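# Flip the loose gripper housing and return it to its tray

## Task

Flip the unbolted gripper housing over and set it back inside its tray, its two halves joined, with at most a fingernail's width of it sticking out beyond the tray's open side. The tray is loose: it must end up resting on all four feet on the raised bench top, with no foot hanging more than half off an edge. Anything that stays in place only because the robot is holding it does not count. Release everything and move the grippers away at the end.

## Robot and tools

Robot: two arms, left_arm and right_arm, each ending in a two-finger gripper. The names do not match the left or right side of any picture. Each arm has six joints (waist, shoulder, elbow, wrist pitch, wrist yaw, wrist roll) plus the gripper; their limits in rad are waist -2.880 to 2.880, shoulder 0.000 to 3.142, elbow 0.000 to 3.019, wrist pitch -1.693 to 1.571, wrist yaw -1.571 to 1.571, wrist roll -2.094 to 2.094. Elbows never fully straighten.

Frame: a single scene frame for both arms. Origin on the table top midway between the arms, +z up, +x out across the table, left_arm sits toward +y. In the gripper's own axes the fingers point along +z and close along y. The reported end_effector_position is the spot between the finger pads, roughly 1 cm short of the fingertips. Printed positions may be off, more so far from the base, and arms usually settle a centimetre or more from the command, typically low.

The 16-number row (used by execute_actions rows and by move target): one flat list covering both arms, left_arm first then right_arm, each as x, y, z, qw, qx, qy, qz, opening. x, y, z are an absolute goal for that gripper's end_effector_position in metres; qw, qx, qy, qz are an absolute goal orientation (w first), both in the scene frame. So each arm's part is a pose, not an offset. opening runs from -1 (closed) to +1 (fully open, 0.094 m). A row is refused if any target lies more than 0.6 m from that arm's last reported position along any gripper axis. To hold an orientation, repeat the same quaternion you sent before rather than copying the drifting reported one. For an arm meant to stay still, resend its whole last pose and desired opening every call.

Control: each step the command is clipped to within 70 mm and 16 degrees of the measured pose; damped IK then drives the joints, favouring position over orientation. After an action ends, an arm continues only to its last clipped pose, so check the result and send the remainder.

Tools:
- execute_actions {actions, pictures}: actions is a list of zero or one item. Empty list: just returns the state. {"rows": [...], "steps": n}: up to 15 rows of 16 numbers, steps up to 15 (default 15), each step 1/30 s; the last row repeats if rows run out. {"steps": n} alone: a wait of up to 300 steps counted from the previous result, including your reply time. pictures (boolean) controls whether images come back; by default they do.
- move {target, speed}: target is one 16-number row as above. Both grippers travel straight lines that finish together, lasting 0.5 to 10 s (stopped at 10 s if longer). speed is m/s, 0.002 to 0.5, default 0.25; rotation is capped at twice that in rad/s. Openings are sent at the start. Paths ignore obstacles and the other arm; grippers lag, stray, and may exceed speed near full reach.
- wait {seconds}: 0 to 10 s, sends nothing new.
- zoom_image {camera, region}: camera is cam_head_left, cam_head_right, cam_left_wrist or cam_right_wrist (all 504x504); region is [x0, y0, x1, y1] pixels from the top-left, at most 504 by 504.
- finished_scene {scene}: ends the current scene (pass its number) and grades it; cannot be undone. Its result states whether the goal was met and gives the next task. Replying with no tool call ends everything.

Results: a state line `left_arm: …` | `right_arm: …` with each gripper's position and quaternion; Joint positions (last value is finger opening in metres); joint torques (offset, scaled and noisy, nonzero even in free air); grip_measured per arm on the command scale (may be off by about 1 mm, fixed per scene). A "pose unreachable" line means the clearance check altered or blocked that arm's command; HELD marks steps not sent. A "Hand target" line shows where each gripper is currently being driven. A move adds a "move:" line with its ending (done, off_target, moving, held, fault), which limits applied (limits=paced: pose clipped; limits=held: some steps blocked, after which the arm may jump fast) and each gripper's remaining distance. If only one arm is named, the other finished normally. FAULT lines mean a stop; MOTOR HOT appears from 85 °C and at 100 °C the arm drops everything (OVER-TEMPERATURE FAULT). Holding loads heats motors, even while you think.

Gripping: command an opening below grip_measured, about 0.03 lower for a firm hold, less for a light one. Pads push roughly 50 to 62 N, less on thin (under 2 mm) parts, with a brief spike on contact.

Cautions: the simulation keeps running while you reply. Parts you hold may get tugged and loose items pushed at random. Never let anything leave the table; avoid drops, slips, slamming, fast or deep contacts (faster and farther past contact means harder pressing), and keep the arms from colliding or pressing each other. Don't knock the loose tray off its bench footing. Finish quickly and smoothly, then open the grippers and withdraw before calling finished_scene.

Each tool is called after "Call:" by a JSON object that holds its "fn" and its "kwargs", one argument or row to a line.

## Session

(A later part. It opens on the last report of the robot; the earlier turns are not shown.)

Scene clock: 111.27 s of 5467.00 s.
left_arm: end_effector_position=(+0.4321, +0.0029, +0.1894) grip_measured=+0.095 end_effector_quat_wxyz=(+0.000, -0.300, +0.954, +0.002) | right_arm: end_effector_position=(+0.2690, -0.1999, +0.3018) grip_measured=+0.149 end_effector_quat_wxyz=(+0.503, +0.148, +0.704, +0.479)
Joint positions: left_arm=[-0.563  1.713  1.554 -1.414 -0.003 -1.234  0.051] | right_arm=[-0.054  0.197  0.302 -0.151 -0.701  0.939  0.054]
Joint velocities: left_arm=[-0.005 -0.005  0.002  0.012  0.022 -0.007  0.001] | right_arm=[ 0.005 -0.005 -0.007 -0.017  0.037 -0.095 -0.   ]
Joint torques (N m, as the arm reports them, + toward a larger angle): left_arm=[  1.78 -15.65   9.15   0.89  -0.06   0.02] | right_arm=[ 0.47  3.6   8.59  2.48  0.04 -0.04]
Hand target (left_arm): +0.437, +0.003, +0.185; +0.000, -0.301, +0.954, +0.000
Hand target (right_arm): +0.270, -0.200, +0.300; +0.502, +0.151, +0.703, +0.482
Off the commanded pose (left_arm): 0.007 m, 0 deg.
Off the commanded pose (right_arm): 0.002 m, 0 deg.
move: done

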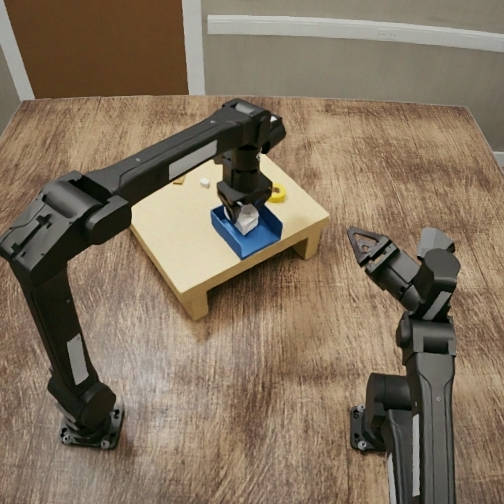

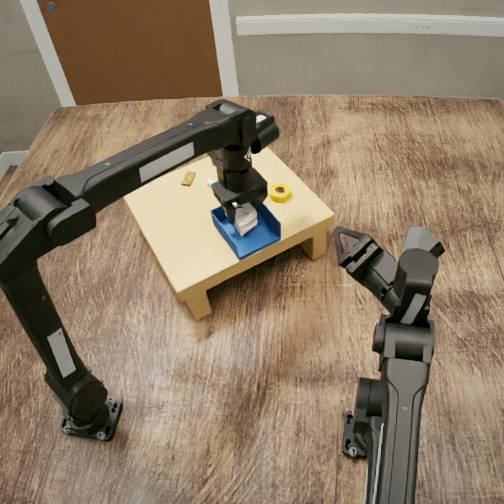

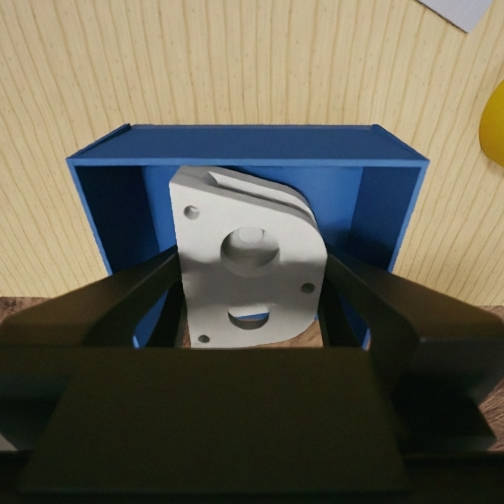

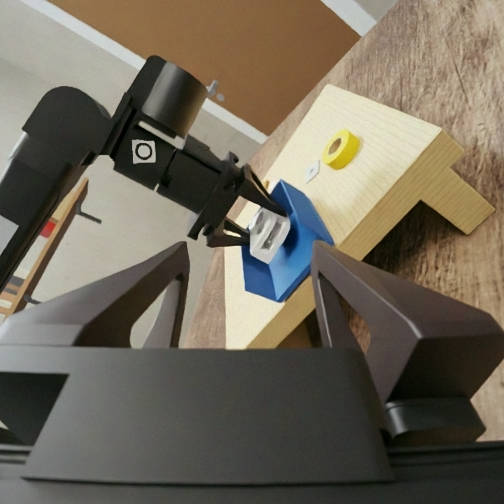

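Inside. Lower.

Call:
{"fn": "move", "kwargs": {
  "target": [0.437,0.003,0.163,0,-0.301,0.954,0,0.045,0.27,-0.2,0.30,0.5,0.15,0.7,0.48,0.15],
  "speed": 0.02
}}

Scene clock: 114.57 s of 5467.00 s.
left_arm: end_effector_position=(+0.4323, +0.0027, +0.1691) grip_measured=+0.095 end_effector_quat_wxyz=(+0.001, -0.300, +0.954, +0.001) | right_arm: end_effector_position=(+0.2690, -0.1999, +0.3018) grip_measured=+0.149 end_effector_quat_wxyz=(+0.502, +0.148, +0.704, +0.479)
Joint positions: left_arm=[-0.563  1.722  1.512 -1.361 -0.003 -1.234  0.051] | right_arm=[-0.054  0.197  0.302 -0.151 -0.701  0.939  0.054]
Joint velocities: left_arm=[ 0.005 -0.015 -0.007 -0.012 -0.051 -0.051 -0.001] | right_arm=[-0.005  0.005 -0.012  0.002 -0.022 -0.007 -0.001]
Joint torques (N m, as the arm reports them, + toward a larger angle): left_arm=[  2.12 -15.12   9.02   0.97   0.01   0.01] | right_arm=[ 0.34  3.61  8.58  2.45  0.04 -0.05]
Hand target (left_arm): +0.437, +0.003, +0.163; +0.000, -0.301, +0.954, +0.000
Hand target (right_arm): +0.270, -0.200, +0.300; +0.502, +0.151, +0.703, +0.482
Off the commanded pose (left_arm): 0.008 m, 0 deg.
Off the commanded pose (right_arm): 0.002 m, 0 deg.
move: done

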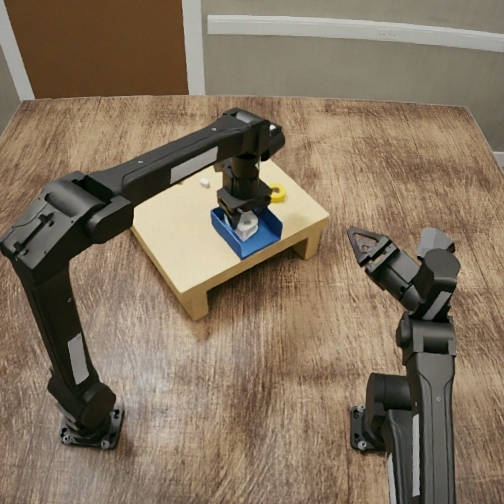

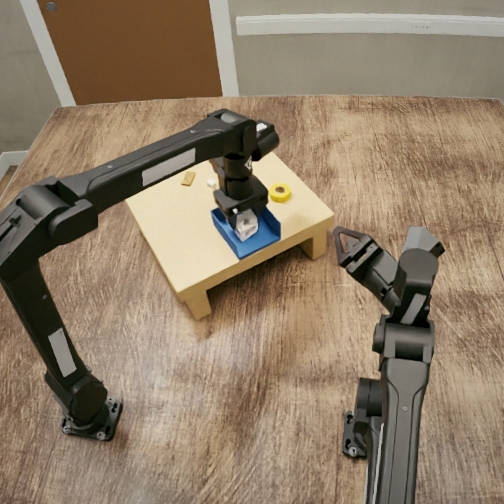

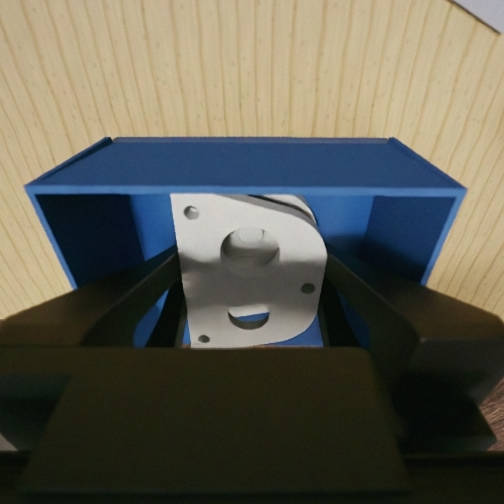

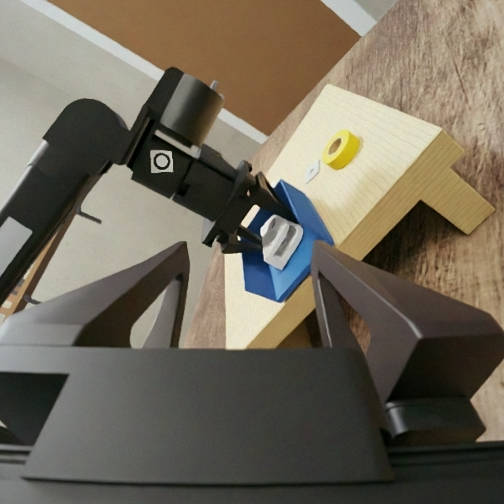

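Probe slightly lower for contact.

Call:
{"fn": "move", "kwargs": {
  "target": [0.437,0.003,0.157,0,-0.301,0.954,0,0.045,0.27,-0.2,0.30,0.5,0.15,0.7,0.48,0.15],
  "speed": 0.015
}}

Scene clock: 116.90 s of 5467.00 s.
left_arm: end_effector_position=(+0.4337, +0.0017, +0.1684) grip_measured=+0.095 end_effector_quat_wxyz=(+0.003, -0.300, +0.954, -0.002) | right_arm: end_effector_position=(+0.2690, -0.1999, +0.3018) grip_measured=+0.149 end_effector_quat_wxyz=(+0.502, +0.148, +0.704, +0.479)
Joint positions: left_arm=[-0.563  1.722  1.51  -1.351 -0.003 -1.234  0.051] | right_arm=[-0.054  0.197  0.302 -0.151 -0.701  0.939  0.054]
Joint velocities: left_arm=[-0.015 -0.005  0.017 -0.002  0.022  0.007 -0.   ] | right_arm=[ 0.005 -0.005  0.002  0.012  0.007 -0.022 -0.001]
Joint torques (N m, as the arm reports them, + toward a larger angle): left_arm=[  1.79 -15.18   8.21   1.21  -0.05   0.02] | right_arm=[ 0.44  3.63  8.57  2.47  0.04 -0.04]
Hand target (left_arm): +0.437, +0.003, +0.157; +0.000, -0.301, +0.954, +0.000
Hand target (right_arm): +0.270, -0.200, +0.300; +0.502, +0.151, +0.703, +0.482
Off the commanded pose (left_arm): 0.012 m, 0 deg.
Off the commanded pose (right_arm): 0.002 m, 0 deg.
move: off_target (left_arm)

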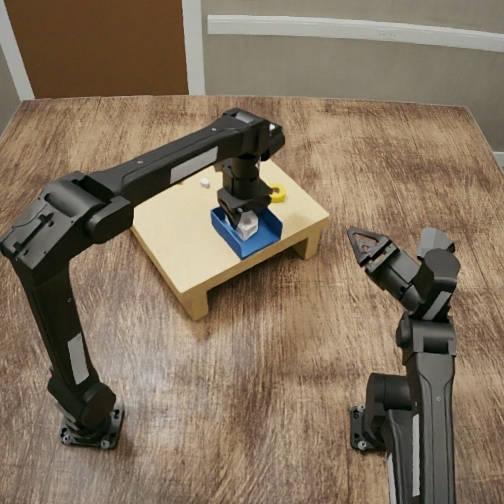

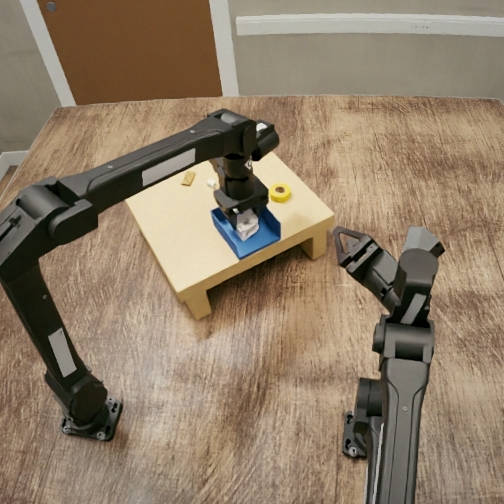

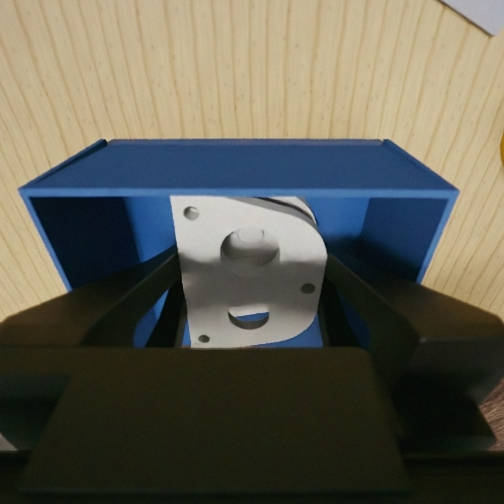

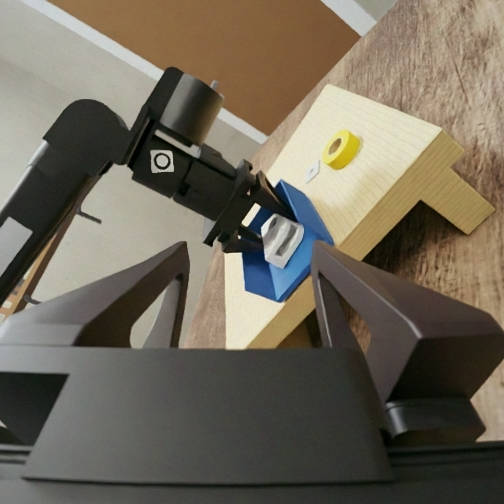

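In contact. Release.

Call:
{"fn": "execute_actions", "kwargs": {
  "actions": [
    {"rows":[[0.436,0.003,0.166,0,-0.301,0.954,0,0.045,0.27,-0.2,0.30,0.5,0.15,0.7,0.48,0.15],[0.436,0.003,0.166,0,-0.301,0.954,0,0.045,0.27,-0.2,0.30,0.5,0.15,0.7,0.48,0.15],[0.436,0.003,0.166,0,-0.301,0.954,0,0.045,0.27,-0.2,0.30,0.5,0.15,0.7,0.48,0.15],[0.436,0.003,0.166,0,-0.301,0.954,0,0.21,0.27,-0.2,0.30,0.5,0.15,0.7,0.48,0.15]],"steps":12}
  ],
  "pictures": false
}}

Call:
{"fn": "move", "kwargs": {
  "target": [0.436,0.003,0.27,0,-0.301,0.954,0,0.21,0.27,-0.2,0.30,0.5,0.15,0.7,0.48,0.15],
  "speed": 0.07
}}

Call:
{"fn": "move", "kwargs": {
  "target": [0.3,0.2,0.3,0.259,0,0.966,0,0.21,0.27,-0.2,0.30,0.5,0.15,0.7,0.48,0.15]
}}

Call:
{"fn": "zoom_image", "kwargs": {
  "camera": "cam_head_left",
  "region": [180,170,320,290]
}}

Scene clock: 120.57 s of 5467.00 s.
left_arm: end_effector_position=(+0.4336, +0.0017, +0.1679) grip_measured=+0.208 end_effector_quat_wxyz=(+0.003, -0.300, +0.954, -0.002) | right_arm: end_effector_position=(+0.2690, -0.1999, +0.3018) grip_measured=+0.149 end_effector_quat_wxyz=(+0.502, +0.148, +0.704, +0.479)
Joint positions: left_arm=[-0.563  1.723  1.51  -1.351 -0.002 -1.234  0.057] | right_arm=[-0.054  0.197  0.302 -0.151 -0.701  0.939  0.054]
Joint velocities: left_arm=[-0.005 -0.024 -0.002  0.007  0.022  0.022 -0.001] | right_arm=[-0.015 -0.005 -0.007  0.002 -0.007 -0.022  0.   ]
Joint torques (N m, as the arm reports them, + toward a larger angle): left_arm=[  1.71 -15.88   9.4    0.36  -0.06   0.  ] | right_arm=[ 0.45  3.6   8.56  2.45  0.04 -0.06]
Hand target (left_arm): +0.436, +0.003, +0.166; -0.000, -0.301, +0.954, -0.000
Hand target (right_arm): +0.270, -0.200, +0.300; +0.502, +0.151, +0.703, +0.482
Off the commanded pose (left_arm): 0.003 m, 0 deg.
Off the commanded pose (right_arm): 0.002 m, 0 deg.
Steps of this call (steps 1 to 90: nothing new was sent; then 0.27 s passed at rest; steps 91 to 102: all 12 steps of this action). Readings (end_effector_position):
91: left_arm (+0.4337, +0.0017, +0.1684) | right_arm (+0.2690, -0.1999, +0.3018)
92: left_arm (+0.4337, +0.0017, +0.1684) | right_arm (+0.2690, -0.1999, +0.3018)
94: left_arm (+0.4337, +0.0017, +0.1684) | right_arm (+0.2690, -0.1999, +0.3018)
98: left_arm (+0.4336, +0.0017, +0.1679) | right_arm (+0.2690, -0.1999, +0.3018)
102: the state above

Scene clock: 122.60 s of 5467.00 s.
left_arm: end_effector_position=(+0.4278, +0.0059, +0.2499) grip_measured=+0.208 end_effector_quat_wxyz=(-0.011, -0.300, +0.954, +0.017) | right_arm: end_effector_position=(+0.2690, -0.1999, +0.3018) grip_measured=+0.149 end_effector_quat_wxyz=(+0.502, +0.148, +0.704, +0.479)
Joint positions: left_arm=[-0.563  1.712  1.711 -1.611 -0.002 -1.234  0.057] | right_arm=[-0.054  0.197  0.302 -0.151 -0.701  0.939  0.054]
Joint velocities: left_arm=[-0.005 -0.015 -0.012 -0.002 -0.022 -0.007 -0.   ] | right_arm=[-0.015 -0.015  0.012  0.002 -0.022 -0.007 -0.   ]
Joint torques (N m, as the arm reports them, + toward a larger angle): left_arm=[  1.69 -17.2   12.51   0.17  -0.08  -0.01] | right_arm=[ 0.42  3.63  8.59  2.47  0.04 -0.04]
Hand target (left_arm): +0.435, +0.004, +0.270; +0.000, -0.301, +0.954, -0.000
Hand target (right_arm): +0.270, -0.200, +0.300; +0.502, +0.151, +0.703, +0.482
Off the commanded pose (left_arm): 0.022 m, 2 deg.
Off the commanded pose (right_arm): 0.002 m, 0 deg.
move: off_target (left_arm)

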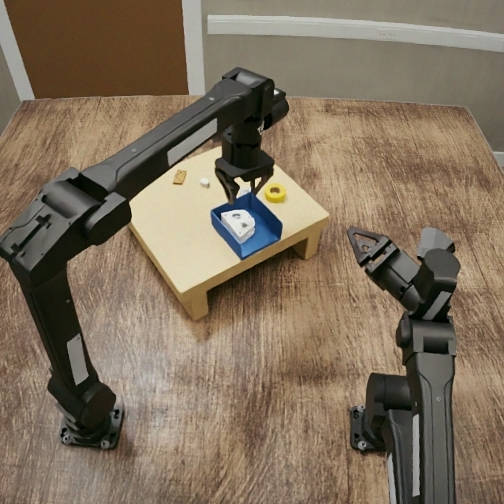

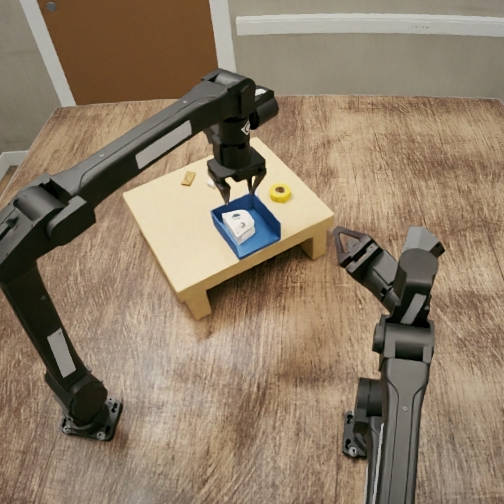

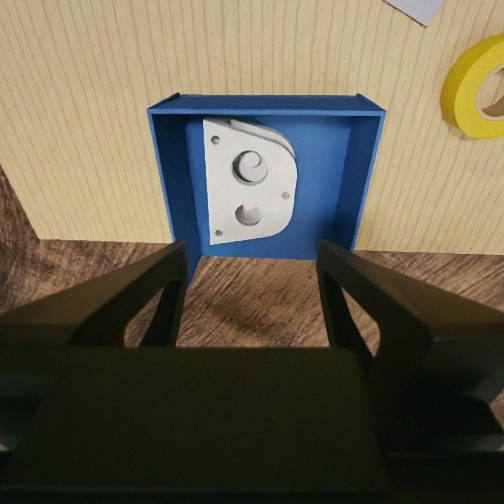

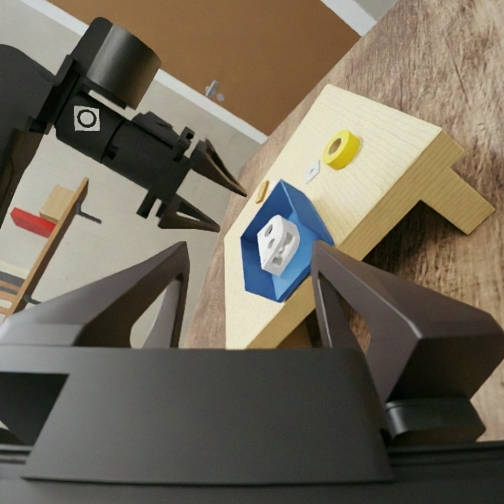

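Scene clock: 124.83 s of 5467.00 s.
left_arm: end_effector_position=(+0.2932, +0.2009, +0.3034) grip_measured=+0.208 end_effector_quat_wxyz=(+0.256, -0.001, +0.967, +0.000) | right_arm: end_effector_position=(+0.2690, -0.1999, +0.3018) grip_measured=+0.149 end_effector_quat_wxyz=(+0.502, +0.148, +0.704, +0.479)
Joint positions: left_arm=[-0.428  0.824  0.993 -1.275 -0.235 -0.435  0.057] | right_arm=[-0.054  0.197  0.302 -0.151 -0.701  0.939  0.054]
Joint velocities: left_arm=[-0.005  0.005  0.002  0.007 -0.037  0.007 -0.   ] | right_arm=[ 0.005 -0.015  0.002 -0.002  0.051  0.007 -0.   ]
Joint torques (N m, as the arm reports them, + toward a larger angle): left_arm=[ 2.02 -2.3  10.    1.98 -0.15  0.09] | right_arm=[ 0.36  3.59  8.59  2.44  0.05 -0.05]
Hand target (left_arm): +0.298, +0.201, +0.304; +0.259, +0.000, +0.966, -0.001
Hand target (right_arm): +0.270, -0.200, +0.300; +0.502, +0.151, +0.703, +0.482
Off the commanded pose (left_arm): 0.008 m, 0 deg.
Off the commanded pose (right_arm): 0.002 m, 0 deg.
move: done

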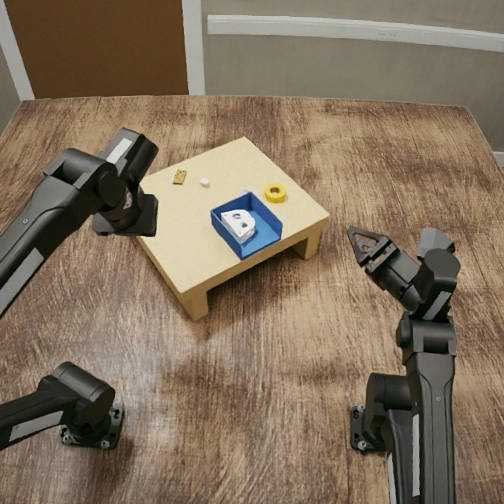

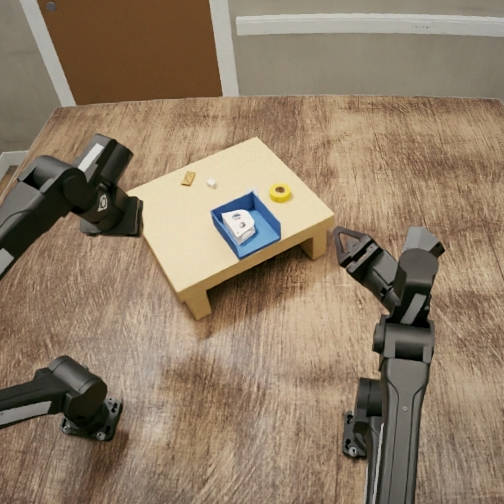

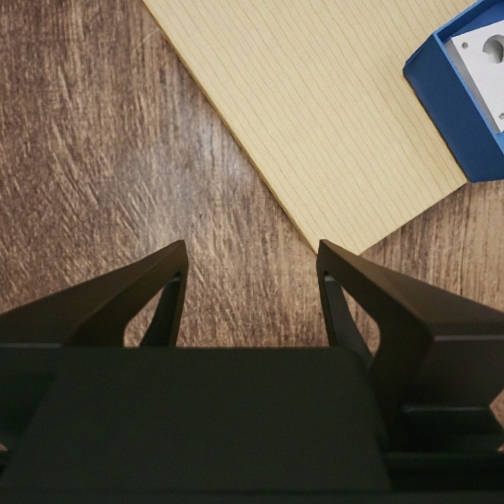

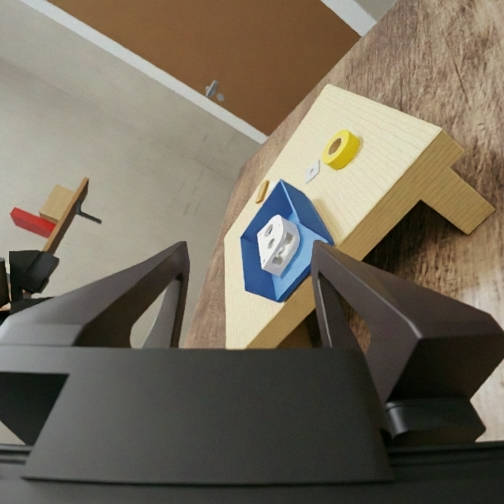

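Region (180, 170, 320, 290) of cam_head_left's 504x504 image, scaled by 3.600, with more detail than that image has; it fills the top 432 rows of this view, and the rest is white.

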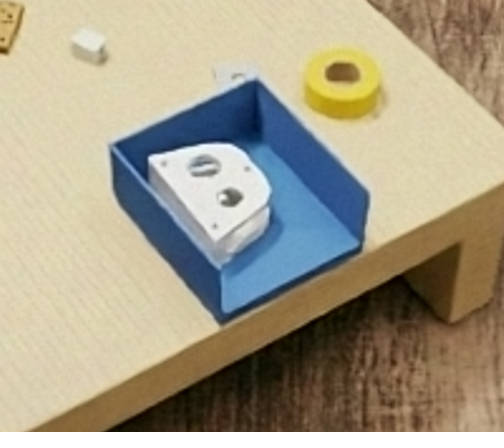

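Call:
{"fn": "finished_scene", "kwargs": {
  "scene": 2
}}

The scene is finished: the task was done.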